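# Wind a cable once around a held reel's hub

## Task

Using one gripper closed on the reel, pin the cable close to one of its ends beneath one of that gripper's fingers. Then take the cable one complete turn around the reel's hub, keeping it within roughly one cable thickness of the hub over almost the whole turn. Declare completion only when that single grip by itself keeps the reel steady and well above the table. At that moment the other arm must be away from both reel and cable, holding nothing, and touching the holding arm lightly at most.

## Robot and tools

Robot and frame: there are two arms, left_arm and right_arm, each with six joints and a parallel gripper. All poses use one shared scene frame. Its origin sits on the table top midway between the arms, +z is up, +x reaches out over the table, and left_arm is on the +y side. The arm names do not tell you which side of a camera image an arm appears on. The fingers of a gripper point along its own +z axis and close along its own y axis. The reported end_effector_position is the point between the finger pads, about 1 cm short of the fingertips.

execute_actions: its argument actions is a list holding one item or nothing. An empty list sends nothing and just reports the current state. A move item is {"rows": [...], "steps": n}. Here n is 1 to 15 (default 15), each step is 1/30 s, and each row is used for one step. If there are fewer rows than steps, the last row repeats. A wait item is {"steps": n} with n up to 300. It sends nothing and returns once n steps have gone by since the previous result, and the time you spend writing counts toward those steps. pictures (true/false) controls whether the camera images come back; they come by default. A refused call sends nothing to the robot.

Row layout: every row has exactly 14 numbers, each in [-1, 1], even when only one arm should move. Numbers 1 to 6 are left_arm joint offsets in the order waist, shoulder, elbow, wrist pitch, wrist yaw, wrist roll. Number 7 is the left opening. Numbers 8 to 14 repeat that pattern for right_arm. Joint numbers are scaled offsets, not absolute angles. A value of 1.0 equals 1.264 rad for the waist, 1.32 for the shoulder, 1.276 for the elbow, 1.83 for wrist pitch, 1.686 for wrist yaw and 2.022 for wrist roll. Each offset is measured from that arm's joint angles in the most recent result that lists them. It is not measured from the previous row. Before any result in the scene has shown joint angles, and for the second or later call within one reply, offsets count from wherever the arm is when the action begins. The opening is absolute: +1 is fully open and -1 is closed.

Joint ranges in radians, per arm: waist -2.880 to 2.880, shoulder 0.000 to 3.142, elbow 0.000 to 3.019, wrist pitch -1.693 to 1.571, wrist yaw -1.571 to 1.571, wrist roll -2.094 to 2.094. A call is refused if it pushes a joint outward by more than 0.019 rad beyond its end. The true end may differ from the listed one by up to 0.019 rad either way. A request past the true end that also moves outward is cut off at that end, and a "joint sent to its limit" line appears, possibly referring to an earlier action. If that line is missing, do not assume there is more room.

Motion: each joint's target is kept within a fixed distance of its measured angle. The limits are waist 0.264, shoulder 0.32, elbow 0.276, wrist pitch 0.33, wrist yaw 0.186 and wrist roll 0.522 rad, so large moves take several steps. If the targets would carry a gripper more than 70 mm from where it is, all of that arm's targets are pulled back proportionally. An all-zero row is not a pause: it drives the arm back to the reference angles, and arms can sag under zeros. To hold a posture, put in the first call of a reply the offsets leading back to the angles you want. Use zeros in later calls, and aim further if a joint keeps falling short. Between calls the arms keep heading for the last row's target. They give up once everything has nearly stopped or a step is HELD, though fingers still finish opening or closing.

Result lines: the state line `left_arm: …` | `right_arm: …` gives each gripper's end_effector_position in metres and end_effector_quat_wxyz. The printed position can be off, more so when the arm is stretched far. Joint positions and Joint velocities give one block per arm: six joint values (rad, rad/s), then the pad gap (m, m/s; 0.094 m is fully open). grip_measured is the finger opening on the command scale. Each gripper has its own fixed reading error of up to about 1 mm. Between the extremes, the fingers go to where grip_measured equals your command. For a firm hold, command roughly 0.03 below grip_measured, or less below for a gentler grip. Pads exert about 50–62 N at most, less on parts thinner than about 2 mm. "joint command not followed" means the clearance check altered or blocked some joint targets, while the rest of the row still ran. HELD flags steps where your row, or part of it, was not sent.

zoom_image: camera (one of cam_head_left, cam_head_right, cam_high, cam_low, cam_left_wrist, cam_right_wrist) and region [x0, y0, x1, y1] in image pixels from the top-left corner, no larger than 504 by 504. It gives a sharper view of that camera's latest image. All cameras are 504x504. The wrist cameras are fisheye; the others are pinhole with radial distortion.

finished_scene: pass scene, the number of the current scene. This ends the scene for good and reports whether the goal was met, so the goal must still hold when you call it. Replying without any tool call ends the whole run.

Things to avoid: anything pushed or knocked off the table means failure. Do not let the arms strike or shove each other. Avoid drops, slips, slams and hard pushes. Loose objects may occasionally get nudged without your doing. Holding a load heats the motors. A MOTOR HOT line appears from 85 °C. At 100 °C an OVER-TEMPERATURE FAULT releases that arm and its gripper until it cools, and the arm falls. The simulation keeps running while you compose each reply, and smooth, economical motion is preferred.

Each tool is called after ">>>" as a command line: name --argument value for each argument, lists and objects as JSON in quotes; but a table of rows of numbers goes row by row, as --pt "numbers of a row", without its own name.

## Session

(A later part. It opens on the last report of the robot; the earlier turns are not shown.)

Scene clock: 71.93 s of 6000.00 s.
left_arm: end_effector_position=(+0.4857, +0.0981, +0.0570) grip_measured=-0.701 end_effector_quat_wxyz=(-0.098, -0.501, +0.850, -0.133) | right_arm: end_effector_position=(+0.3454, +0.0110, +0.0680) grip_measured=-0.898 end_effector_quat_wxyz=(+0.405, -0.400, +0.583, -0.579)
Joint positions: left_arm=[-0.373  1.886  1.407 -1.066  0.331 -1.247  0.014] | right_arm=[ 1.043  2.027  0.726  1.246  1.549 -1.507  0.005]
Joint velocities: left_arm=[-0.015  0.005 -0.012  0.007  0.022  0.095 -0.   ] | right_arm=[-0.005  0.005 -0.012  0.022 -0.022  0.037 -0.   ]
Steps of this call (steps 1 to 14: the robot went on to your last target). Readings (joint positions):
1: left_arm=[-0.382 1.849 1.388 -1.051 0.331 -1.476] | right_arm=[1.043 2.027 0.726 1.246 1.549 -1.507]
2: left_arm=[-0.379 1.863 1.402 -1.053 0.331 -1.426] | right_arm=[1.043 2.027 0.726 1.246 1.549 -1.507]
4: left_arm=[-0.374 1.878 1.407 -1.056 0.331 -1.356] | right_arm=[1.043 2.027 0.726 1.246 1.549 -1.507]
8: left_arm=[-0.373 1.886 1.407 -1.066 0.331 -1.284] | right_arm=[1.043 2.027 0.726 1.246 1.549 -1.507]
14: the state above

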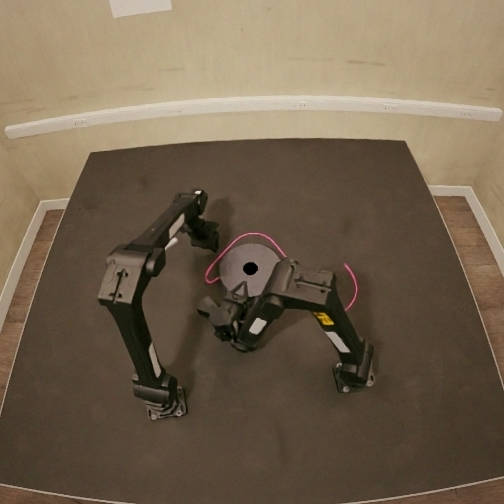

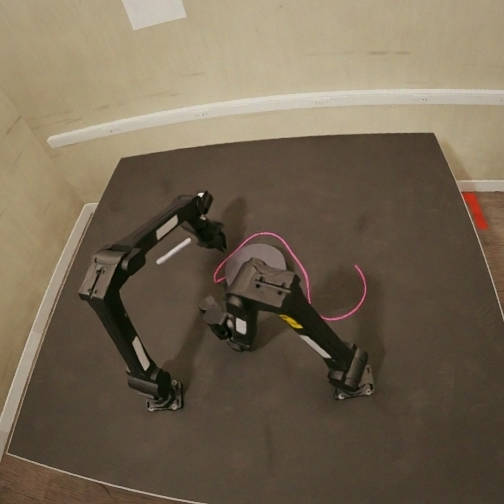

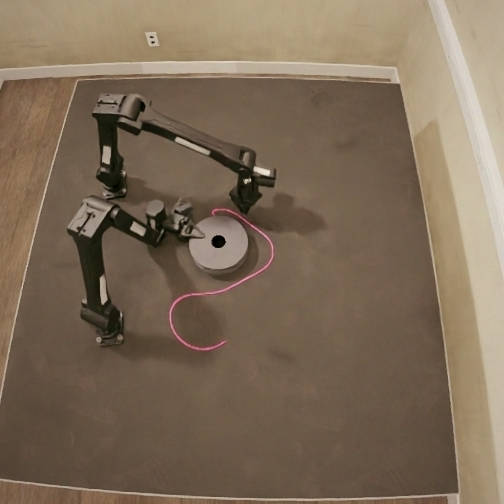

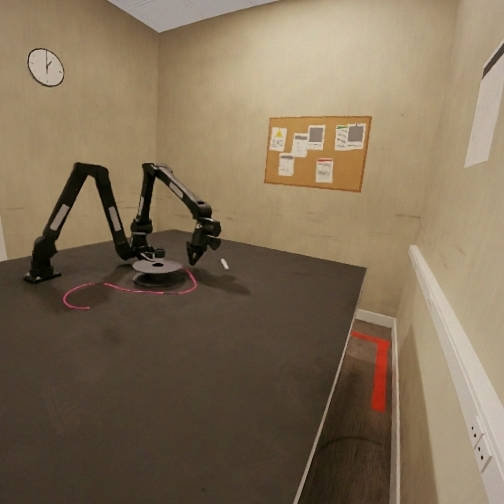

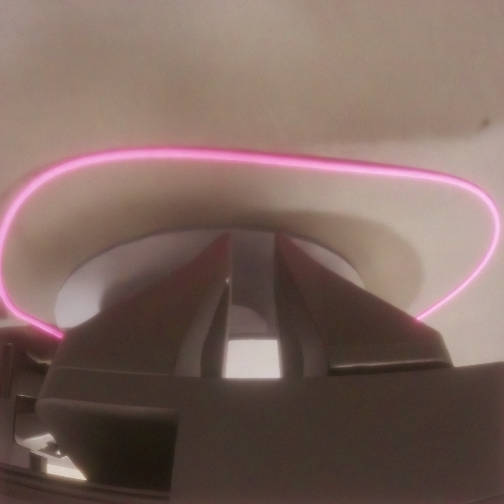

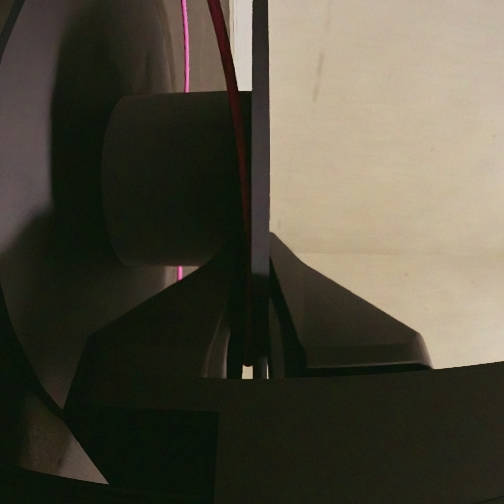

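>>> execute_actions --actions '[{"rows":[[0.006,-0.002,0.01,-0.002,0,0.03,-0.7,0,-0.008,0.01,0,0,0,-0.93],[0.015,-0.004,0.012,-0.004,0,0.06,-0.7,0,-0.015,0.012,-0.003,0,0,-0.93],[0.027,-0.006,0.014,-0.006,0,0.09,-0.7,0,-0.024,0.014,-0.009,0,0,-0.93],[0.04,-0.008,0.016,-0.008,0.005,0.12,-0.7,0,-0.035,0.016,-0.017,0,0,-0.93],[0.054,-0.01,0.018,-0.01,0.012,0.15,-0.7,0,-0.048,0.018,-0.027,0,0,-0.93],[0.068,-0.012,0.02,-0.012,0.022,0.18,-0.7,0,-0.062,0.02,-0.038,0,0,-0.93],[0.082,-0.014,0.022,-0.014,0.034,0.21,-0.7,0,-0.077,0.022,-0.05,0,0,-0.93],[0.096,-0.016,0.024,-0.016,0.048,0.24,-0.7,0,-0.093,0.024,-0.062,0,0,-0.93],[0.11,-0.018,0.026,-0.018,0.062,0.27,-0.7,0,-0.109,0.026,-0.074,0,0,-0.93],[0.124,-0.02,0.028,-0.02,0.076,0.30,-0.7,0,-0.125,0.028,-0.086,0,0,-0.93],[0.138,-0.022,0.03,-0.022,0.09,0.33,-0.7,0,-0.141,0.03,-0.099,0,0,-0.93],[0.152,-0.024,0.032,-0.024,0.105,0.36,-0.7,0,-0.157,0.032,-0.112,0,0,-0.93],[0.166,-0.026,0.034,-0.026,0.12,0.39,-0.7,0,-0.173,0.034,-0.126,-0.005,0,-0.93],[0.18,-0.028,0.036,-0.028,0.135,0.42,-0.7,0,-0.189,0.036,-0.14,-0.012,0,-0.93],[0.194,-0.03,0.038,-0.03,0.15,0.45,-0.7,0,-0.205,0.038,-0.155,-0.02,0,-0.93]],"steps":15}]' --pictures false

>>> execute_actions --actions '[{"rows":[[0.03,0,0.02,-0.004,0.025,0.12,-0.7,-0.004,-0.045,0.028,-0.04,-0.018,-0.002,-0.93],[0.042,0,0.02,-0.005,0.04,0.15,-0.7,-0.008,-0.06,0.033,-0.062,-0.03,-0.004,-0.93],[0.054,0,0.02,-0.006,0.055,0.18,-0.7,-0.012,-0.075,0.038,-0.085,-0.042,-0.006,-0.93],[0.066,0,0.02,-0.007,0.07,0.21,-0.7,-0.016,-0.09,0.043,-0.108,-0.054,-0.008,-0.93],[0.078,0,0.02,-0.008,0.085,0.24,-0.7,-0.02,-0.105,0.048,-0.132,-0.066,-0.01,-0.93],[0.09,0,0.02,-0.009,0.10,0.27,-0.7,-0.024,-0.12,0.053,-0.156,-0.078,-0.012,-0.93],[0.102,0,0.02,-0.01,0.115,0.30,-0.7,-0.028,-0.135,0.058,-0.18,-0.09,-0.014,-0.93],[0.114,0,0.02,-0.011,0.13,0.33,-0.7,-0.032,-0.15,0.063,-0.204,-0.102,-0.016,-0.93],[0.125,0,0.02,-0.012,0.145,0.36,-0.7,-0.036,-0.165,0.068,-0.228,-0.114,-0.018,-0.93],[0.135,0,0.02,-0.013,0.16,0.39,-0.7,-0.04,-0.18,0.073,-0.252,-0.126,-0.02,-0.93],[0.144,0,0.02,-0.014,0.175,0.42,-0.7,-0.044,-0.195,0.078,-0.276,-0.138,-0.022,-0.93],[0.152,0,0.02,-0.015,0.19,0.45,-0.7,-0.048,-0.21,0.083,-0.30,-0.15,-0.024,-0.93],[0.158,0,0.02,-0.016,0.205,0.48,-0.7,-0.052,-0.225,0.088,-0.324,-0.162,-0.026,-0.93],[0.163,0,0.02,-0.017,0.22,0.51,-0.7,-0.056,-0.24,0.093,-0.348,-0.174,-0.028,-0.93],[0.166,0,0.02,-0.018,0.235,0.54,-0.7,-0.06,-0.255,0.098,-0.372,-0.186,-0.03,-0.93]],"steps":15}]' --pictures false

>>> execute_actions --actions '[{"rows":[[0.005,0,0.02,0,0.025,0.12,-0.7,-0.012,-0.045,0.03,-0.06,-0.022,0,-0.93],[0.006,0,0.02,0,0.04,0.15,-0.7,-0.017,-0.058,0.036,-0.086,-0.036,0,-0.93],[0.007,0,0.02,0,0.055,0.18,-0.7,-0.022,-0.071,0.042,-0.112,-0.05,0,-0.93],[0.008,0,0.02,0,0.07,0.21,-0.7,-0.027,-0.084,0.048,-0.138,-0.064,0,-0.93],[0.008,0,0.02,0,0.085,0.24,-0.7,-0.032,-0.097,0.054,-0.164,-0.078,0,-0.93],[0.008,0,0.02,0,0.10,0.27,-0.7,-0.037,-0.11,0.06,-0.19,-0.092,0,-0.93],[0.008,0,0.02,0,0.115,0.30,-0.7,-0.042,-0.123,0.066,-0.216,-0.106,0,-0.93],[0.008,0,0.02,0,0.13,0.33,-0.7,-0.047,-0.136,0.072,-0.242,-0.12,0,-0.93],[0.008,0,0.02,0,0.145,0.36,-0.7,-0.052,-0.149,0.078,-0.268,-0.134,0,-0.93],[0.008,0,0.02,0,0.16,0.39,-0.7,-0.057,-0.162,0.084,-0.294,-0.148,0,-0.93],[0.008,0,0.02,0,0.172,0.42,-0.7,-0.062,-0.175,0.09,-0.32,-0.162,0,-0.93],[0.008,0,0.02,0,0.182,0.45,-0.7,-0.067,-0.188,0.096,-0.346,-0.176,0,-0.93],[0.008,0,0.02,0,0.19,0.48,-0.7,-0.072,-0.201,0.102,-0.372,-0.19,0,-0.93],[0.008,0,0.02,0,0.196,0.51,-0.7,-0.077,-0.214,0.108,-0.398,-0.204,0,-0.93],[0.008,0,0.02,0,0.2,0.53,-0.7,-0.082,-0.227,0.114,-0.424,-0.218,0,-0.93]],"steps":15}]'

Scene clock: 78.33 s of 6000.00 s.
left_arm: end_effector_position=(+0.4992, +0.1768, +0.0827) grip_measured=-0.701 end_effector_quat_wxyz=(-0.073, -0.293, +0.915, -0.267) | right_arm: end_effector_position=(+0.3484, +0.0189, +0.1389) grip_measured=-0.898 end_effector_quat_wxyz=(+0.407, -0.410, +0.577, -0.577)
Joint positions: left_arm=[-0.162  1.869  1.407 -1.104  0.56  -0.588  0.014] | right_arm=[ 1.043  1.811  0.726  1.018  1.528 -1.507  0.005]
Joint velocities: left_arm=[ 0.679 -0.103 -0.002 -0.09   0.564  1.663 -0.   ] | right_arm=[ 0.015 -0.737  0.037 -0.745 -0.256 -0.022 -0.001]
Steps of this call (steps 1 to 30: the robot went on to your last target; steps 31 to 177: nothing new was sent; steps 178 to 192: all 15 steps of this action). Readings (joint positions):
178: left_arm=[-0.373 1.886 1.407 -1.066 0.331 -1.228] | right_arm=[1.043 2.027 0.726 1.246 1.549 -1.507]
179: left_arm=[-0.372 1.886 1.407 -1.066 0.331 -1.211] | right_arm=[1.043 2.026 0.726 1.246 1.549 -1.507]
181: left_arm=[-0.367 1.886 1.407 -1.067 0.334 -1.153] | right_arm=[1.043 2.022 0.726 1.239 1.549 -1.507]
185: left_arm=[-0.322 1.885 1.407 -1.079 0.394 -0.976] | right_arm=[1.043 1.978 0.726 1.174 1.549 -1.507]
192: the state above

Scene clock: 78.83 s of 6000.00 s.
left_arm: end_effector_position=(+0.5101, +0.2366, +0.1281) grip_measured=-0.701 end_effector_quat_wxyz=(+0.101, +0.006, +0.893, -0.438) | right_arm: end_effector_position=(+0.3763, +0.0403, +0.2054) grip_measured=-0.898 end_effector_quat_wxyz=(-0.370, +0.569, -0.481, +0.555)
Joint positions: left_arm=[ 0.032  1.865  1.407 -1.123  0.933  0.246  0.014] | right_arm=[ 0.984  1.535  0.777  0.423  1.227 -1.536  0.005]
Joint velocities: left_arm=[ 0.298 -0.015 -0.012 -0.066  0.652  1.692 -0.001] | right_arm=[-0.161 -0.601  0.168 -1.263 -0.462 -0.154  0.   ]
Steps of this call (steps 1 to 15: all 15 steps of this action). Readings (joint positions):
1: left_arm=[-0.141 1.867 1.407 -1.105 0.582 -0.541] | right_arm=[1.043 1.788 0.727 0.995 1.513 -1.507]
2: left_arm=[-0.122 1.865 1.407 -1.105 0.605 -0.493] | right_arm=[1.043 1.768 0.728 0.969 1.494 -1.507]
4: left_arm=[-0.091 1.865 1.407 -1.105 0.654 -0.391] | right_arm=[1.042 1.732 0.731 0.901 1.454 -1.507]
8: left_arm=[-0.046 1.865 1.407 -1.111 0.756 -0.167] | right_arm=[1.028 1.669 0.744 0.732 1.370 -1.514]
15: the state above

Scene clock: 79.33 s of 6000.00 s.
left_arm: end_effector_position=(+0.5170, +0.2221, +0.1779) grip_measured=-0.701 end_effector_quat_wxyz=(+0.359, +0.324, +0.740, -0.467) | right_arm: end_effector_position=(+0.3720, +0.0118, +0.2189) grip_measured=-0.898 end_effector_quat_wxyz=(-0.267, +0.747, -0.394, +0.463)
Joint positions: left_arm=[ 0.05   1.865  1.407 -1.123  1.26   1.078  0.014] | right_arm=[ 0.9    1.295  0.829 -0.261  0.871 -1.537  0.005]
Joint velocities: left_arm=[-0.005 -0.005  0.002 -0.007  0.139  1.516  0.   ] | right_arm=[-0.19  -0.542  0.237 -1.341 -0.549 -0.007 -0.   ]
Steps of this call (steps 1 to 15: all 15 steps of this action). Readings (joint positions):
1: left_arm=[0.040 1.865 1.407 -1.123 0.955 0.294] | right_arm=[0.979 1.515 0.779 0.386 1.205 -1.537]
2: left_arm=[0.046 1.865 1.407 -1.123 0.978 0.341] | right_arm=[0.975 1.496 0.780 0.349 1.182 -1.537]
4: left_arm=[0.051 1.865 1.407 -1.123 1.027 0.444] | right_arm=[0.968 1.461 0.780 0.264 1.135 -1.537]
8: left_arm=[0.050 1.865 1.407 -1.123 1.129 0.667] | right_arm=[0.948 1.406 0.786 0.074 1.037 -1.537]
15: the state above

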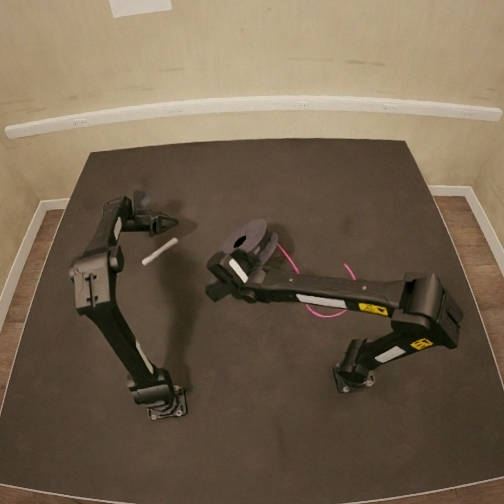

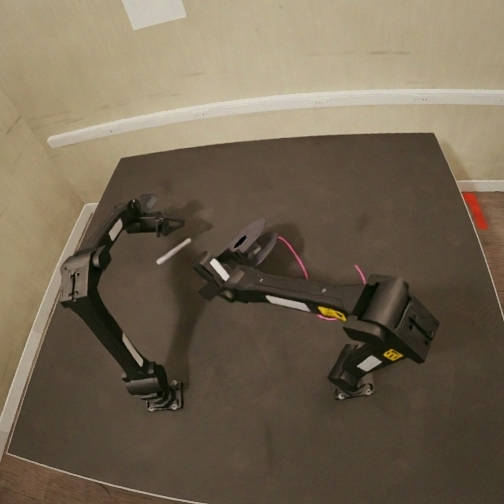

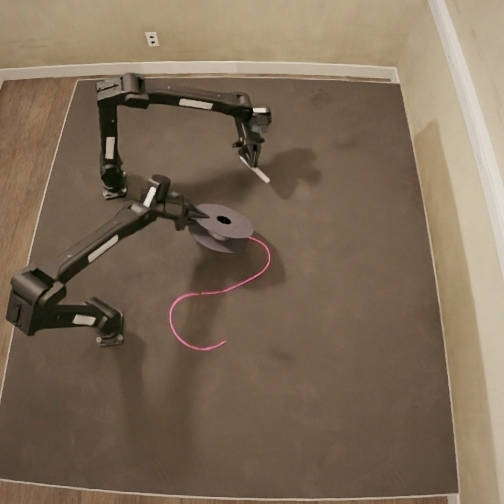

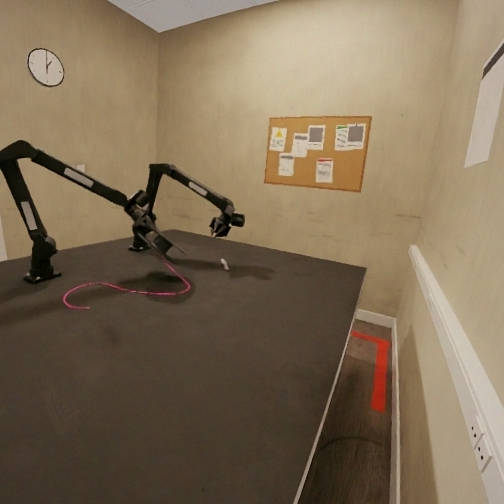

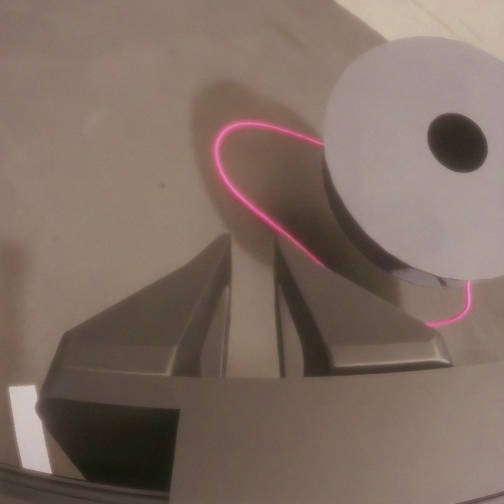

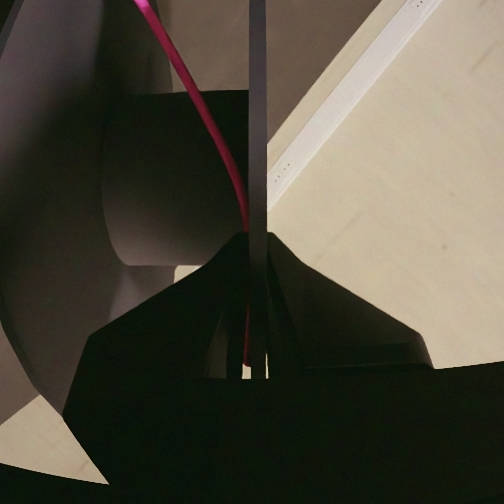

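>>> execute_actions --actions '[{"rows":[[0,0,0.01,0,0.008,0.125,-0.7,-0.018,-0.05,0.08,-0.06,-0.012,0,-0.93],[0,0,0.01,0,0.01,0.135,-0.7,-0.022,-0.058,0.092,-0.085,-0.026,0,-0.93],[0,0,0.01,0,0.012,0.145,-0.7,-0.026,-0.067,0.105,-0.115,-0.042,0,-0.93],[0,0,0.01,0,0.014,0.155,-0.7,-0.031,-0.076,0.118,-0.15,-0.06,0,-0.93],[0,0,0.01,0,0.016,0.165,-0.7,-0.036,-0.085,0.131,-0.185,-0.078,0,-0.93],[0,0,0.01,0,0.018,0.175,-0.7,-0.041,-0.094,0.144,-0.22,-0.096,0,-0.93],[0,0,0.01,0,0.02,0.185,-0.7,-0.046,-0.103,0.157,-0.255,-0.114,0,-0.93],[0,0,0.01,0,0.022,0.195,-0.7,-0.051,-0.112,0.17,-0.29,-0.132,0,-0.93],[0,0,0.01,0,0.024,0.205,-0.7,-0.056,-0.121,0.183,-0.325,-0.15,0,-0.93],[0,0,0.01,0,0.026,0.215,-0.7,-0.061,-0.13,0.196,-0.36,-0.168,0,-0.93],[0,0,0.01,0,0.028,0.225,-0.7,-0.066,-0.139,0.209,-0.395,-0.186,0,-0.93],[0,0,0.01,0,0.03,0.232,-0.7,-0.07,-0.147,0.221,-0.43,-0.204,0,-0.93],[0,0,0.01,0,0.032,0.238,-0.7,-0.074,-0.154,0.232,-0.465,-0.22,0,-0.93],[0,0,0.01,0,0.033,0.24,-0.7,-0.077,-0.16,0.241,-0.505,-0.236,0,-0.93],[0,0,0.01,0,0.033,0.24,-0.7,-0.079,-0.164,0.247,-0.545,-0.25,0,-0.93]],"steps":15}]' --pictures false

>>> execute_actions --actions '[{"steps":12}]'

Scene clock: 82.77 s of 6000.00 s.
left_arm: end_effector_position=(+0.5177, +0.2197, +0.1864) grip_measured=-0.701 end_effector_quat_wxyz=(+0.466, +0.465, +0.642, -0.393) | right_arm: end_effector_position=(+0.3093, -0.0530, +0.2656) grip_measured=-0.899 end_effector_quat_wxyz=(-0.117, +0.891, -0.345, +0.270)
Joint positions: left_arm=[ 0.05   1.865  1.407 -1.123  1.312  1.508  0.014] | right_arm=[ 0.814  1.115  1.051 -1.116  0.465 -1.537  0.005]
Joint velocities: left_arm=[ 0.005 -0.015  0.002  0.012  0.066  0.271 -0.   ] | right_arm=[-0.142 -0.376  0.535 -1.99  -0.564 -0.037  0.   ]
Steps of this call (steps 1 to 30: the robot went on to your last target; steps 31 to 88: nothing new was sent; steps 89 to 103: all 15 steps of this action). Readings (joint positions):
89: left_arm=[0.050 1.865 1.407 -1.123 1.269 1.312] | right_arm=[0.886 1.239 0.857 -0.353 0.850 -1.537]
90: left_arm=[0.050 1.865 1.407 -1.123 1.271 1.317] | right_arm=[0.885 1.239 0.860 -0.369 0.837 -1.537]
92: left_arm=[0.050 1.865 1.407 -1.123 1.278 1.336] | right_arm=[0.881 1.237 0.876 -0.441 0.785 -1.537]
96: left_arm=[0.050 1.865 1.407 -1.123 1.292 1.395] | right_arm=[0.861 1.211 0.930 -0.670 0.663 -1.537]
103: the state above

Scene clock: 83.17 s of 6000.00 s.
left_arm: end_effector_position=(+0.5177, +0.2196, +0.1865) grip_measured=-0.701 end_effector_quat_wxyz=(+0.475, +0.479, +0.631, -0.383) | right_arm: end_effector_position=(+0.2925, -0.0755, +0.2815) grip_measured=-0.899 end_effector_quat_wxyz=(-0.089, +0.900, -0.342, +0.254)
Joint positions: left_arm=[ 0.05   1.865  1.407 -1.123  1.313  1.551  0.014] | right_arm=[ 0.808  1.074  1.081 -1.252  0.445 -1.537  0.005]
Joint velocities: left_arm=[-0.005 -0.015  0.012 -0.002  0.007  0.007 -0.001] | right_arm=[-0.005 -0.015  0.012 -0.002  0.051  0.007 -0.001]
Steps of this call (steps 1 to 12: the robot went on to your last target). Readings (joint positions):
1: left_arm=[0.050 1.865 1.407 -1.123 1.312 1.518] | right_arm=[0.811 1.102 1.066 -1.172 0.451 -1.537]
2: left_arm=[0.050 1.865 1.407 -1.123 1.313 1.525] | right_arm=[0.809 1.090 1.074 -1.208 0.448 -1.537]
4: left_arm=[0.050 1.865 1.407 -1.123 1.313 1.536] | right_arm=[0.808 1.073 1.080 -1.240 0.448 -1.537]
8: left_arm=[0.050 1.865 1.407 -1.123 1.313 1.547] | right_arm=[0.808 1.072 1.081 -1.252 0.445 -1.537]
12: the state above

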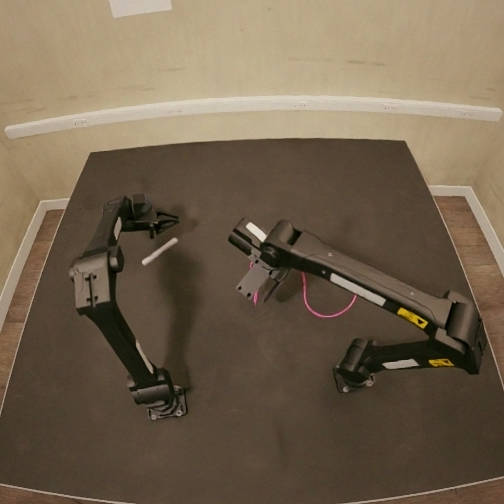

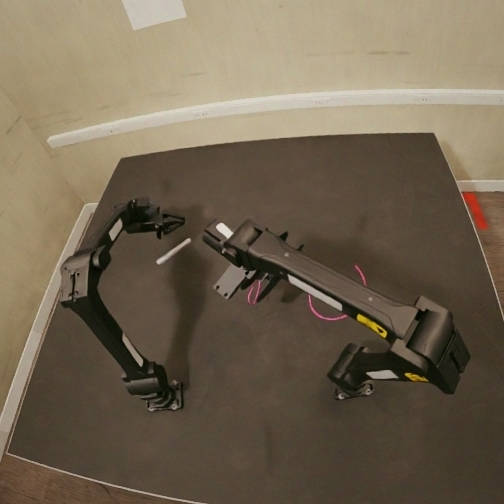

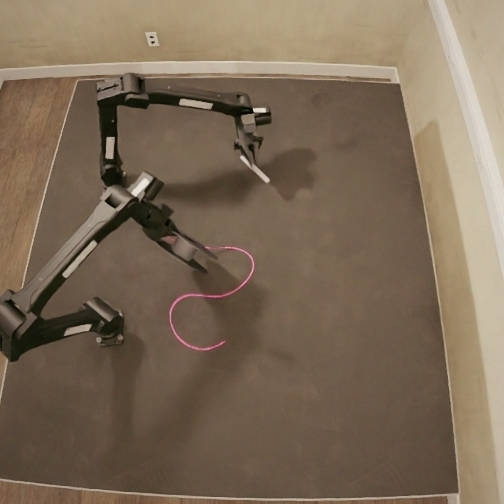

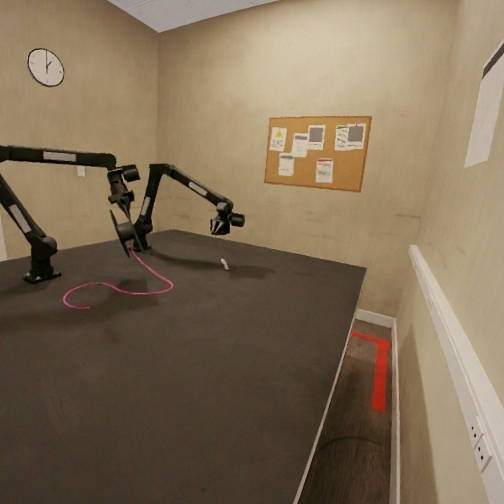

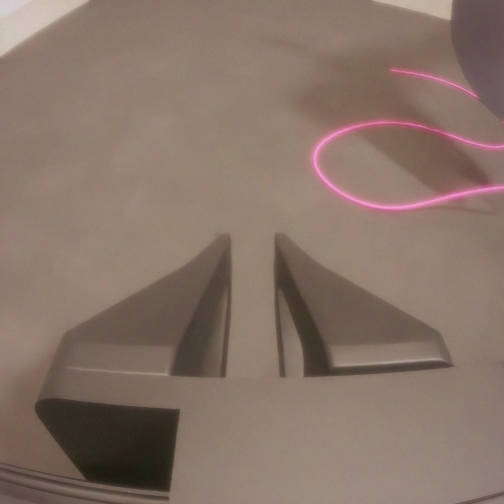

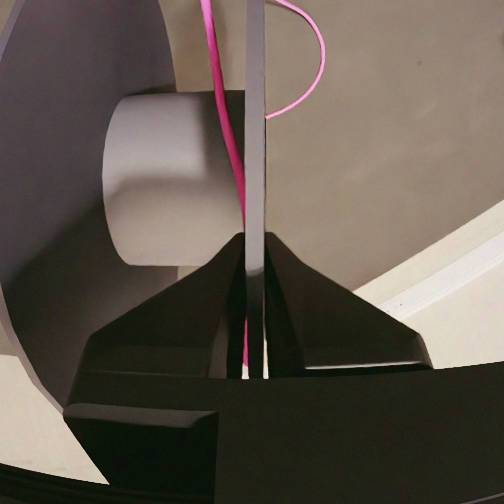

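>>> execute_actions --actions '[{"rows":[[0,0,0.01,0,0,0.004,-0.7,0,0,0.03,0,-0.005,0.015,-0.93],[0,0,0.01,0,0,0.004,-0.7,0,0,0.03,0,-0.012,0.04,-0.93],[0,0,0.01,0,0,0.004,-0.7,0,0,0.03,0,-0.02,0.07,-0.93],[0,0,0.01,0,0,0.004,-0.7,0,0,0.03,0,-0.028,0.10,-0.93],[0,0,0.01,0,0,0.004,-0.7,0,0,0.03,0,-0.036,0.135,-0.93],[0,0,0.01,0,0,0.004,-0.7,0,0,0.03,0,-0.044,0.17,-0.93],[0,0,0.01,0,0,0.004,-0.7,0,0,0.03,0,-0.052,0.205,-0.93],[0,0,0.01,0,0,0.004,-0.7,0,0,0.03,0,-0.06,0.24,-0.93],[0,0,0.01,0,0,0.004,-0.7,0,0,0.03,0,-0.068,0.275,-0.93],[0,0,0.01,0,0,0.004,-0.7,0,0,0.03,0,-0.076,0.31,-0.93],[0,0,0.01,0,0,0.004,-0.7,0,0,0.03,0,-0.084,0.345,-0.93],[0,0,0.01,0,0,0.004,-0.7,0,0,0.03,0,-0.092,0.38,-0.93],[0,0,0.01,0,0,0.004,-0.7,0,0,0.03,0,-0.10,0.415,-0.93],[0,0,0.01,0,0,0.004,-0.7,0,0,0.03,0,-0.108,0.45,-0.93],[0,0,0.01,0,0,0.004,-0.7,0,0,0.03,0,-0.115,0.485,-0.93]],"steps":15}]' --pictures false

>>> execute_actions --actions '[{"rows":[[0,0,0.01,0,0,0,-0.7,0,0,0.03,0,0,0.12,-0.93],[0,0,0.01,0,0,0,-0.7,0,0,0.03,0,0,0.155,-0.93],[0,0,0.01,0,0,0,-0.7,0,0,0.03,0,0,0.19,-0.93],[0,0,0.01,0,0,0,-0.7,0,0,0.03,0,0,0.225,-0.93],[0,0,0.01,0,0,0,-0.7,0,0,0.03,0,0,0.26,-0.93],[0,0,0.01,0,0,0,-0.7,0,0,0.03,0,0,0.295,-0.93],[0,0,0.01,0,0,0,-0.7,0,0,0.03,0,0,0.33,-0.93],[0,0,0.01,0,0,0,-0.7,0,0,0.03,0,0,0.365,-0.93],[0,0,0.01,0,0,0,-0.7,0,0,0.03,0,0,0.40,-0.93],[0,0,0.01,0,0,0,-0.7,0,0,0.03,0,0,0.43,-0.93],[0,0,0.01,0,0,0,-0.7,0,0,0.03,0,0,0.455,-0.93],[0,0,0.01,0,0,0,-0.7,0,0,0.03,0,0,0.475,-0.93],[0,0,0.01,0,0,0,-0.7,0,0,0.03,0,0,0.49,-0.93],[0,0,0.01,0,0,0,-0.7,0,0,0.03,0,0,0.5,-0.93]],"steps":15}]' --pictures false

>>> execute_actions --actions '[{"steps":8}]'

Scene clock: 85.30 s of 6000.00 s.
left_arm: end_effector_position=(+0.5177, +0.2196, +0.1865) grip_measured=-0.701 end_effector_quat_wxyz=(+0.475, +0.480, +0.631, -0.382) | right_arm: end_effector_position=(+0.2702, -0.0554, +0.2711) grip_measured=-0.899 end_effector_quat_wxyz=(-0.167, +0.754, -0.623, +0.119)
Joint positions: left_arm=[ 0.05   1.865  1.407 -1.123  1.313  1.555  0.014] | right_arm=[ 0.808  1.074  1.081 -1.252  0.26  -0.849  0.005]
Joint velocities: left_arm=[-0.005 -0.005 -0.002 -0.002 -0.066 -0.037  0.001] | right_arm=[-0.005 -0.015 -0.007  0.012 -0.3    1.839 -0.   ]
Steps of this call (steps 1 to 30: the robot went on to your last target; steps 31 to 49: nothing new was sent; steps 50 to 64: all 15 steps of this action). Readings (joint positions):
50: left_arm=[0.050 1.865 1.407 -1.123 1.313 1.555] | right_arm=[0.808 1.074 1.081 -1.252 0.441 -1.534]
51: left_arm=[0.050 1.865 1.407 -1.123 1.313 1.555] | right_arm=[0.808 1.074 1.081 -1.252 0.432 -1.523]
53: left_arm=[0.050 1.865 1.407 -1.123 1.313 1.555] | right_arm=[0.808 1.074 1.081 -1.252 0.406 -1.473]
57: left_arm=[0.050 1.865 1.407 -1.123 1.313 1.555] | right_arm=[0.808 1.074 1.081 -1.252 0.352 -1.289]
64: the state above

Scene clock: 85.80 s of 6000.00 s.
left_arm: end_effector_position=(+0.5177, +0.2196, +0.1865) grip_measured=-0.701 end_effector_quat_wxyz=(+0.475, +0.480, +0.631, -0.382) | right_arm: end_effector_position=(+0.2697, -0.0550, +0.2709) grip_measured=-0.899 end_effector_quat_wxyz=(+0.201, -0.433, +0.878, -0.038)
Joint positions: left_arm=[ 0.05   1.865  1.407 -1.123  1.313  1.555  0.014] | right_arm=[ 0.808  1.074  1.081 -1.252  0.256 -0.005  0.005]
Joint velocities: left_arm=[-0.005 -0.005 -0.002 -0.012  0.125 -0.095  0.001] | right_arm=[-0.005 -0.005 -0.022  0.007  0.066  0.989 -0.001]
Steps of this call (steps 1 to 15: all 15 steps of this action). Readings (joint positions):
1: left_arm=[0.050 1.865 1.407 -1.123 1.313 1.555] | right_arm=[0.808 1.074 1.081 -1.252 0.256 -0.800]
2: left_arm=[0.050 1.865 1.407 -1.123 1.313 1.555] | right_arm=[0.808 1.074 1.081 -1.252 0.255 -0.752]
4: left_arm=[0.050 1.865 1.407 -1.123 1.313 1.555] | right_arm=[0.808 1.074 1.081 -1.252 0.256 -0.644]
8: left_arm=[0.050 1.865 1.407 -1.123 1.313 1.555] | right_arm=[0.808 1.074 1.081 -1.252 0.256 -0.396]
15: the state above

Scene clock: 86.07 s of 6000.00 s.
left_arm: end_effector_position=(+0.5177, +0.2196, +0.1865) grip_measured=-0.701 end_effector_quat_wxyz=(+0.475, +0.480, +0.631, -0.382) | right_arm: end_effector_position=(+0.2697, -0.0550, +0.2709) grip_measured=-0.899 end_effector_quat_wxyz=(+0.203, -0.377, +0.903, -0.026)
Joint positions: left_arm=[ 0.05   1.865  1.407 -1.123  1.313  1.555  0.014] | right_arm=[ 0.808  1.074  1.081 -1.252  0.256  0.121  0.005]
Joint velocities: left_arm=[-0.005 -0.005  0.012  0.002 -0.095 -0.037 -0.   ] | right_arm=[-0.005 -0.005 -0.002 -0.002  0.066  0.154 -0.   ]
Steps of this call (steps 1 to 8: the robot went on to your last target). Readings (joint positions):
1: left_arm=[0.050 1.865 1.407 -1.123 1.313 1.555] | right_arm=[0.808 1.074 1.081 -1.252 0.256 0.026]
2: left_arm=[0.050 1.865 1.407 -1.123 1.313 1.555] | right_arm=[0.808 1.074 1.081 -1.252 0.256 0.050]
4: left_arm=[0.050 1.865 1.407 -1.123 1.313 1.555] | right_arm=[0.808 1.074 1.081 -1.252 0.256 0.085]
8: the state above

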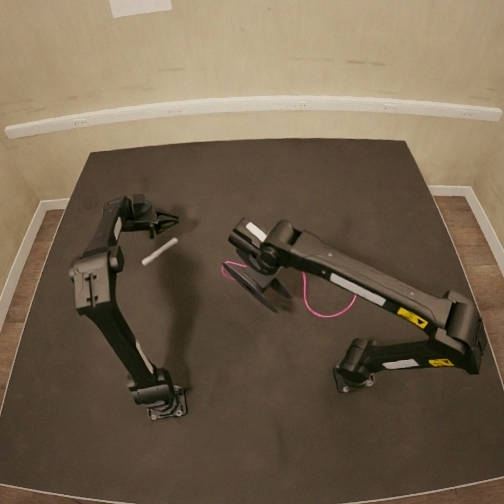

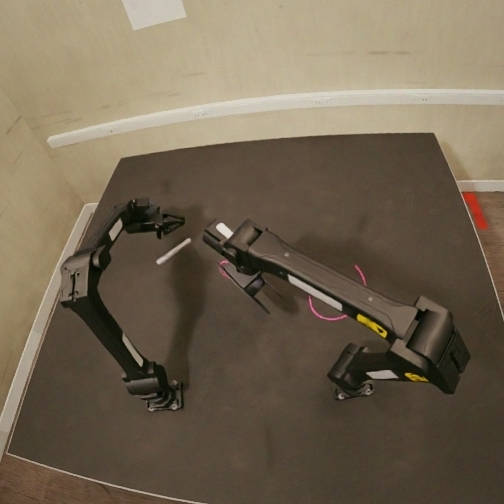

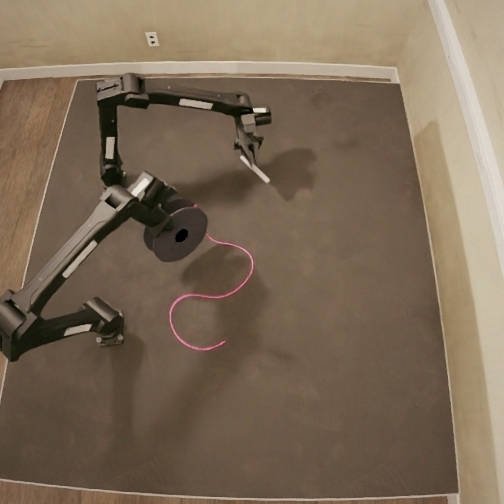

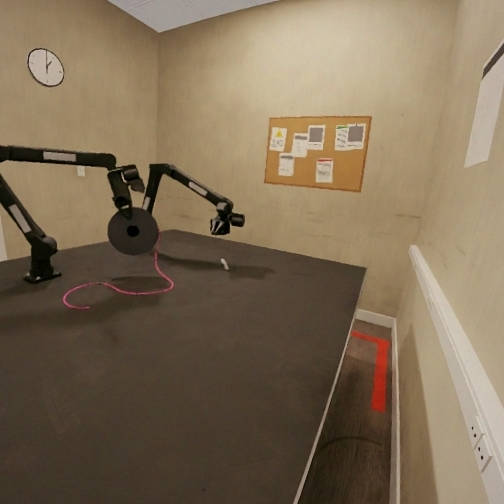

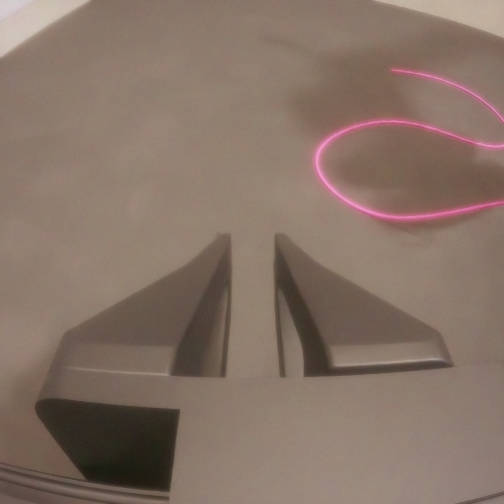

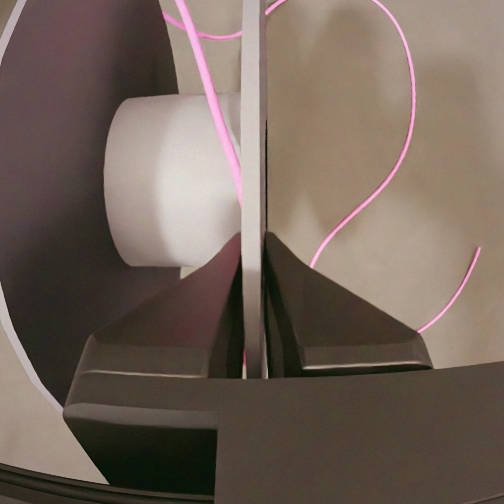

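>>> execute_actions --actions '[{"rows":[[0,0,0.01,0,0,0,-0.7,0,0,0.03,0,-0.01,0.015,-0.93],[0,0,0.01,0,0,0,-0.7,0,0,0.03,0,-0.025,0.015,-0.93],[0,0,0.01,0,0,0,-0.7,0,0,0.03,0,-0.043,0.015,-0.93],[0,0,0.01,0,0,0,-0.7,0,0,0.03,0,-0.062,0.015,-0.93],[0,0,0.01,0,0,0,-0.7,0,0,0.03,0,-0.081,0.015,-0.93],[0,0,0.01,0,0,0,-0.7,0,0,0.03,0,-0.10,0.015,-0.93],[0,0,0.01,0,0,0,-0.7,0,0,0.03,0,-0.119,0.015,-0.93],[0,0,0.01,0,0,0,-0.7,0,0,0.03,0,-0.138,0.015,-0.93],[0,0,0.01,0,0,0,-0.7,0,0,0.03,0,-0.157,0.015,-0.93],[0,0,0.01,0,0,0,-0.7,0,0,0.03,0,-0.176,0.015,-0.93],[0,0,0.01,0,0,0,-0.7,0,0,0.03,0,-0.194,0.015,-0.93],[0,0,0.01,0,0,0,-0.7,0,0,0.03,0,-0.21,0.015,-0.93],[0,0,0.01,0,0,0,-0.7,0,0,0.03,0,-0.224,0.015,-0.93],[0,0,0.01,0,0,0,-0.7,0,0,0.03,0,-0.234,0.015,-0.93],[0,0,0.01,0,0,0,-0.7,0,0,0.03,0,-0.24,0.015,-0.93]],"steps":15}]' --pictures false

>>> execute_actions --actions '[{"steps":10}]'

Scene clock: 88.50 s of 6000.00 s.
left_arm: end_effector_position=(+0.5177, +0.2196, +0.1865) grip_measured=-0.701 end_effector_quat_wxyz=(+0.475, +0.480, +0.631, -0.382) | right_arm: end_effector_position=(+0.2163, -0.0155, +0.2670) grip_measured=-0.900 end_effector_quat_wxyz=(+0.104, -0.397, +0.901, +0.141)
Joint positions: left_arm=[ 0.05   1.865  1.407 -1.123  1.313  1.555  0.014] | right_arm=[ 0.808  1.074  1.081 -1.252 -0.133  0.146  0.005]
Joint velocities: left_arm=[ 0.005 -0.015 -0.007 -0.002 -0.007 -0.007  0.   ] | right_arm=[ 0.005 -0.005 -0.007 -0.022 -0.315  0.037 -0.   ]
Steps of this call (steps 1 to 30: the robot went on to your last target; steps 31 to 58: nothing new was sent; steps 59 to 73: all 15 steps of this action). Readings (joint positions):
59: left_arm=[0.050 1.865 1.407 -1.123 1.313 1.555] | right_arm=[0.808 1.074 1.081 -1.252 0.250 0.146]
60: left_arm=[0.050 1.865 1.407 -1.123 1.313 1.555] | right_arm=[0.808 1.074 1.081 -1.252 0.234 0.146]
62: left_arm=[0.050 1.865 1.407 -1.123 1.313 1.555] | right_arm=[0.808 1.074 1.081 -1.252 0.180 0.146]
66: left_arm=[0.050 1.865 1.407 -1.123 1.313 1.555] | right_arm=[0.808 1.074 1.081 -1.252 0.052 0.146]
73: the state above

Scene clock: 88.83 s of 6000.00 s.
left_arm: end_effector_position=(+0.5177, +0.2196, +0.1865) grip_measured=-0.701 end_effector_quat_wxyz=(+0.475, +0.480, +0.631, -0.382) | right_arm: end_effector_position=(+0.2150, -0.0147, +0.2672) grip_measured=-0.900 end_effector_quat_wxyz=(+0.101, -0.398, +0.900, +0.144)
Joint positions: left_arm=[ 0.05   1.865  1.407 -1.123  1.313  1.555  0.014] | right_arm=[ 0.808  1.074  1.081 -1.252 -0.142  0.146  0.005]
Joint velocities: left_arm=[ 0.005  0.015  0.002 -0.002 -0.037 -0.022  0.   ] | right_arm=[-0.015 -0.005 -0.002  0.002 -0.022  0.007  0.   ]
Steps of this call (steps 1 to 10: the robot went on to your last target). Readings (joint positions):
1: left_arm=[0.050 1.865 1.407 -1.123 1.313 1.555] | right_arm=[0.808 1.074 1.081 -1.252 -0.141 0.146]
2: left_arm=[0.050 1.865 1.407 -1.123 1.313 1.555] | right_arm=[0.808 1.074 1.081 -1.252 -0.142 0.146]
4: left_arm=[0.050 1.865 1.407 -1.123 1.313 1.555] | right_arm=[0.808 1.074 1.081 -1.252 -0.142 0.146]
8: left_arm=[0.050 1.865 1.407 -1.123 1.313 1.555] | right_arm=[0.808 1.074 1.081 -1.252 -0.142 0.146]
10: the state above

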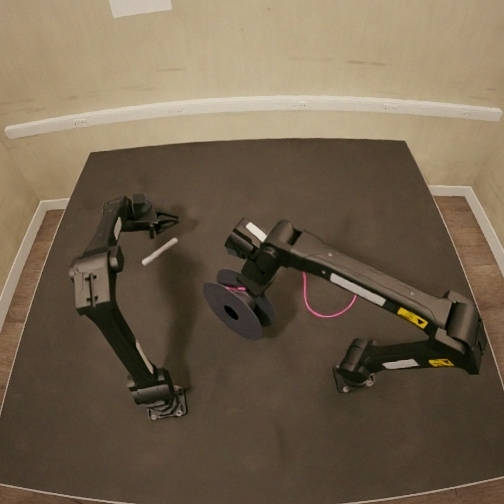

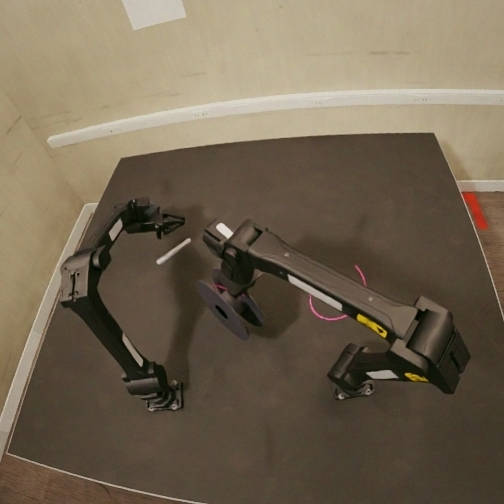

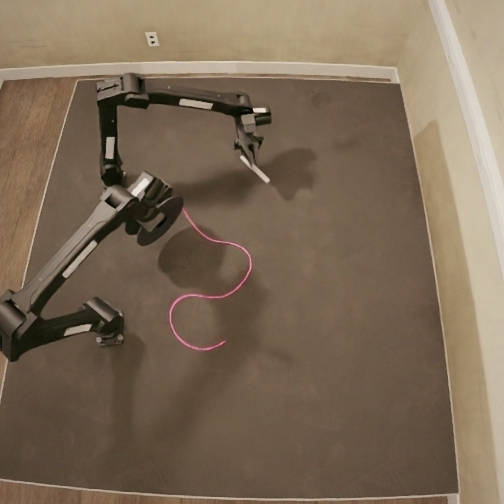

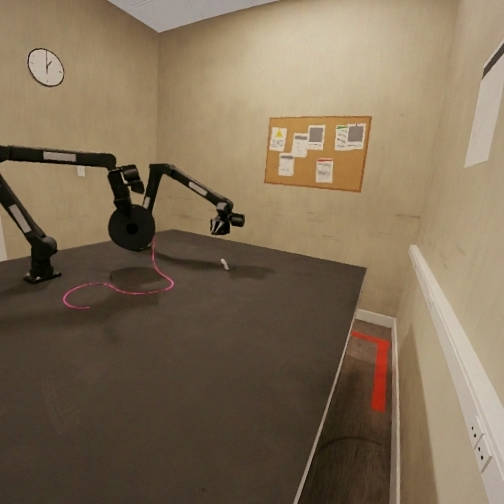

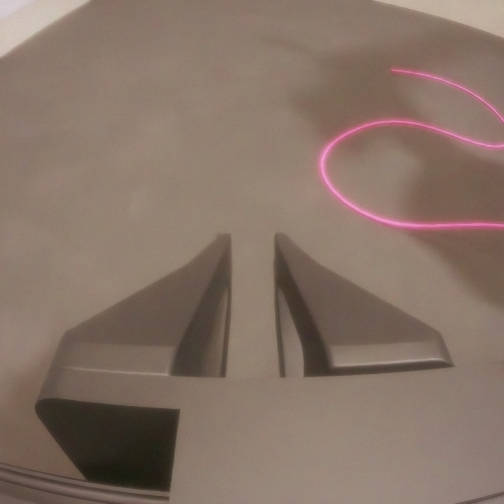

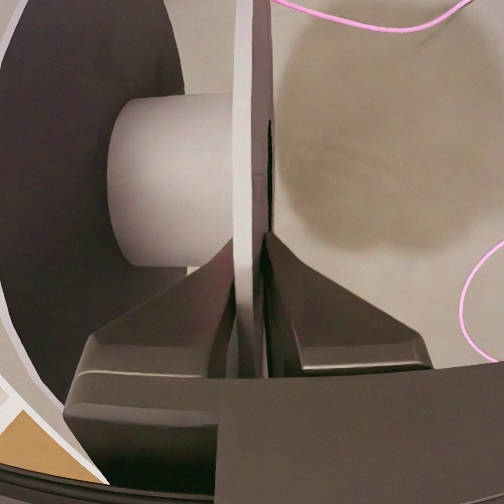

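>>> execute_actions --actions '[{"rows":[[0,0,0.01,0,0,0,-0.7,0,0,0.02,0.008,0.005,0.003,-0.93],[0,0,0.01,0,0,0,-0.7,0,0,0.015,0.02,0.013,0.006,-0.93],[0,0,0.01,0,0,0,-0.7,0,0,0.01,0.036,0.024,0.009,-0.93],[0,0,0.01,0,0,0,-0.7,0,0,0.005,0.055,0.037,0.012,-0.93],[0,0,0.01,0,0,0,-0.7,0,0,0,0.075,0.051,0.015,-0.93],[0,0,0.01,0,0,0,-0.7,0,0,-0.004,0.096,0.066,0.018,-0.93],[0,0,0.01,0,0,0,-0.7,0,0,-0.008,0.117,0.081,0.021,-0.93],[0,0,0.01,0,0,0,-0.7,0,0,-0.012,0.138,0.096,0.024,-0.93],[0,0,0.01,0,0,0,-0.7,0,0,-0.016,0.159,0.111,0.027,-0.93],[0,0,0.01,0,0,0,-0.7,0,0,-0.02,0.18,0.126,0.03,-0.93],[0,0,0.01,0,0,0,-0.7,0,0,-0.024,0.201,0.141,0.034,-0.93],[0,0,0.01,0,0,0,-0.7,0,0,-0.028,0.222,0.156,0.038,-0.93],[0,0,0.01,0,0,0,-0.7,0,0,-0.032,0.243,0.171,0.042,-0.93],[0,0,0.01,0,0,0,-0.7,0,0,-0.036,0.264,0.186,0.046,-0.93],[0,0,0.01,0,0,0,-0.7,0,0,-0.04,0.285,0.2,0.05,-0.93]],"steps":15}]' --pictures false

>>> execute_actions --actions '[{"rows":[[0,0,0.01,0,0,0,-0.7,0,0.002,0,0.06,0.022,0.015,-0.93],[0,0,0.01,0,0,0,-0.7,0,0.004,-0.004,0.081,0.037,0.017,-0.93],[0,0,0.01,0,0,0,-0.7,0,0.006,-0.008,0.102,0.052,0.019,-0.93],[0,0,0.01,0,0,0,-0.7,0,0.008,-0.012,0.123,0.067,0.021,-0.93],[0,0,0.01,0,0,0,-0.7,0,0.01,-0.016,0.144,0.082,0.023,-0.93],[0,0,0.01,0,0,0,-0.7,0,0.012,-0.02,0.165,0.097,0.025,-0.93],[0,0,0.01,0,0,0,-0.7,0,0.014,-0.024,0.186,0.112,0.027,-0.93],[0,0,0.01,0,0,0,-0.7,0,0.016,-0.028,0.207,0.127,0.03,-0.93],[0,0,0.01,0,0,0,-0.7,0,0.018,-0.032,0.228,0.142,0.03,-0.93],[0,0,0.01,0,0,0,-0.7,0,0.02,-0.036,0.249,0.157,0.03,-0.93],[0,0,0.01,0,0,0,-0.7,0,0.022,-0.04,0.27,0.172,0.03,-0.93],[0,0,0.01,0,0,0,-0.7,0,0.024,-0.044,0.291,0.187,0.03,-0.93],[0,0,0.01,0,0,0,-0.7,0,0.026,-0.048,0.31,0.2,0.03,-0.93],[0,0,0.01,0,0,0,-0.7,0,0.028,-0.052,0.325,0.21,0.03,-0.93],[0,0,0.01,0,0,0,-0.7,0,0.03,-0.056,0.335,0.217,0.03,-0.93]],"steps":15}]'

Scene clock: 91.13 s of 6000.00 s.
left_arm: end_effector_position=(+0.5177, +0.2196, +0.1865) grip_measured=-0.701 end_effector_quat_wxyz=(+0.475, +0.480, +0.631, -0.382) | right_arm: end_effector_position=(+0.3046, +0.0187, +0.2963) grip_measured=-0.900 end_effector_quat_wxyz=(+0.332, -0.317, +0.880, +0.120)
Joint positions: left_arm=[ 0.05   1.865  1.407 -1.123  1.313  1.555  0.014] | right_arm=[ 0.808  1.074  1.038 -0.831  0.172  0.2    0.005]
Joint velocities: left_arm=[-0.005 -0.015  0.012 -0.002  0.051  0.051  0.001] | right_arm=[-0.015 -0.005 -0.178  1.077  0.564  0.227 -0.001]
Steps of this call (steps 1 to 15: the robot went on to your last target; steps 16 to 54: nothing new was sent; steps 55 to 69: all 15 steps of this action). Readings (joint positions):
55: left_arm=[0.050 1.865 1.407 -1.123 1.313 1.555] | right_arm=[0.808 1.074 1.081 -1.252 -0.139 0.146]
56: left_arm=[0.050 1.865 1.407 -1.123 1.313 1.555] | right_arm=[0.808 1.074 1.081 -1.249 -0.130 0.146]
58: left_arm=[0.050 1.865 1.407 -1.123 1.313 1.555] | right_arm=[0.808 1.074 1.081 -1.223 -0.097 0.147]
62: left_arm=[0.050 1.865 1.407 -1.123 1.313 1.555] | right_arm=[0.808 1.074 1.074 -1.093 -0.001 0.160]
69: the state above

Scene clock: 91.63 s of 6000.00 s.
left_arm: end_effector_position=(+0.5177, +0.2196, +0.1865) grip_measured=-0.701 end_effector_quat_wxyz=(+0.475, +0.480, +0.631, -0.382) | right_arm: end_effector_position=(+0.3817, +0.0302, +0.3541) grip_measured=-0.900 end_effector_quat_wxyz=(+0.552, -0.156, +0.812, +0.111)
Joint positions: left_arm=[ 0.05   1.865  1.407 -1.123  1.313  1.555  0.014] | right_arm=[ 0.808  1.108  0.974 -0.302  0.522  0.238  0.005]
Joint velocities: left_arm=[ 0.005 -0.005 -0.007 -0.007  0.022 -0.007  0.   ] | right_arm=[-0.015  0.073 -0.134  0.803  0.344 -0.007  0.   ]
Steps of this call (steps 1 to 15: all 15 steps of this action). Readings (joint positions):
1: left_arm=[0.050 1.865 1.407 -1.123 1.313 1.555] | right_arm=[0.808 1.075 1.034 -0.799 0.192 0.204]
2: left_arm=[0.050 1.865 1.407 -1.123 1.313 1.555] | right_arm=[0.808 1.076 1.032 -0.771 0.213 0.206]
4: left_arm=[0.050 1.865 1.407 -1.123 1.313 1.555] | right_arm=[0.808 1.078 1.027 -0.705 0.260 0.211]
8: left_arm=[0.050 1.865 1.407 -1.123 1.313 1.555] | right_arm=[0.808 1.086 1.010 -0.556 0.361 0.225]
15: the state above

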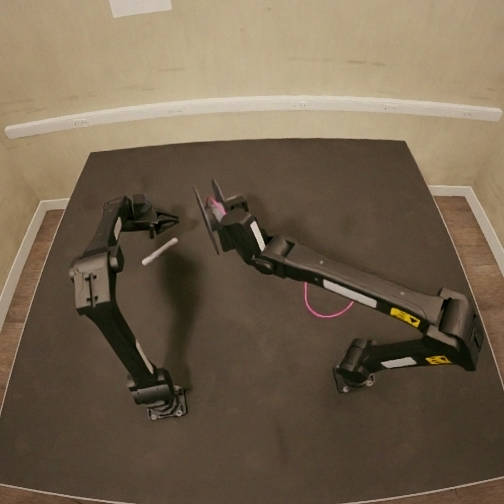

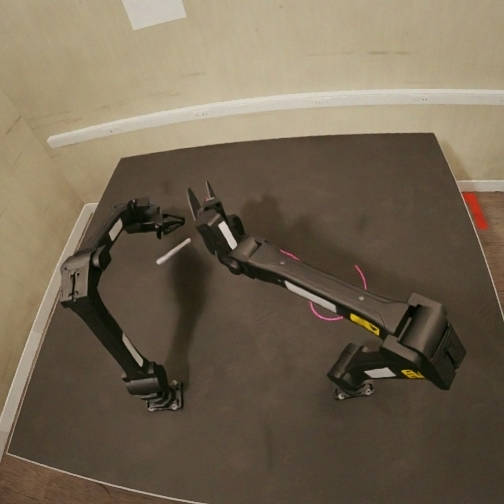

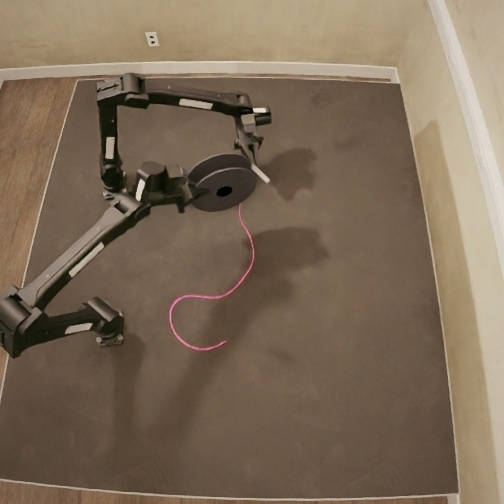

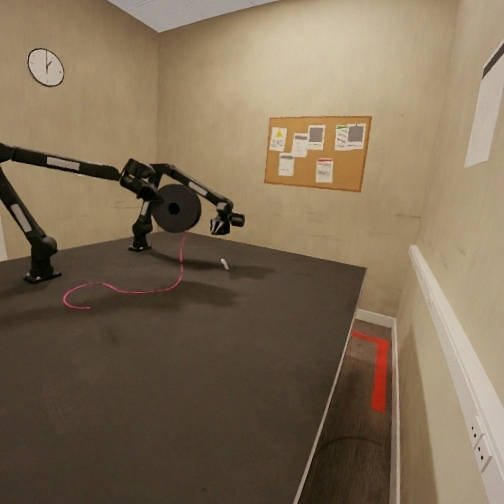

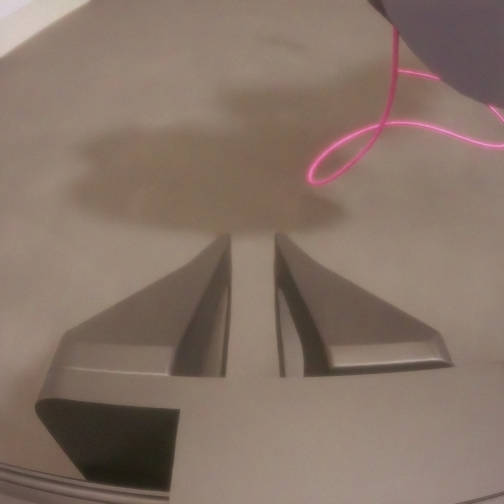

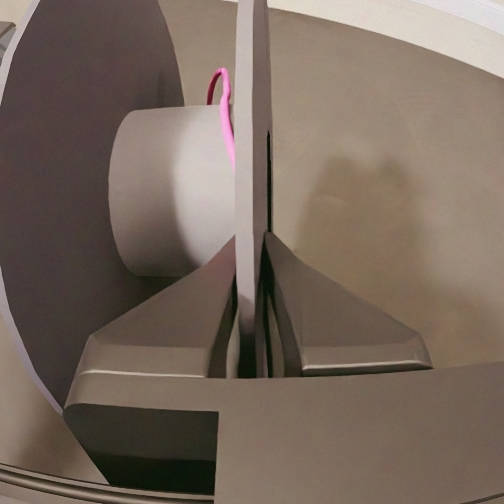

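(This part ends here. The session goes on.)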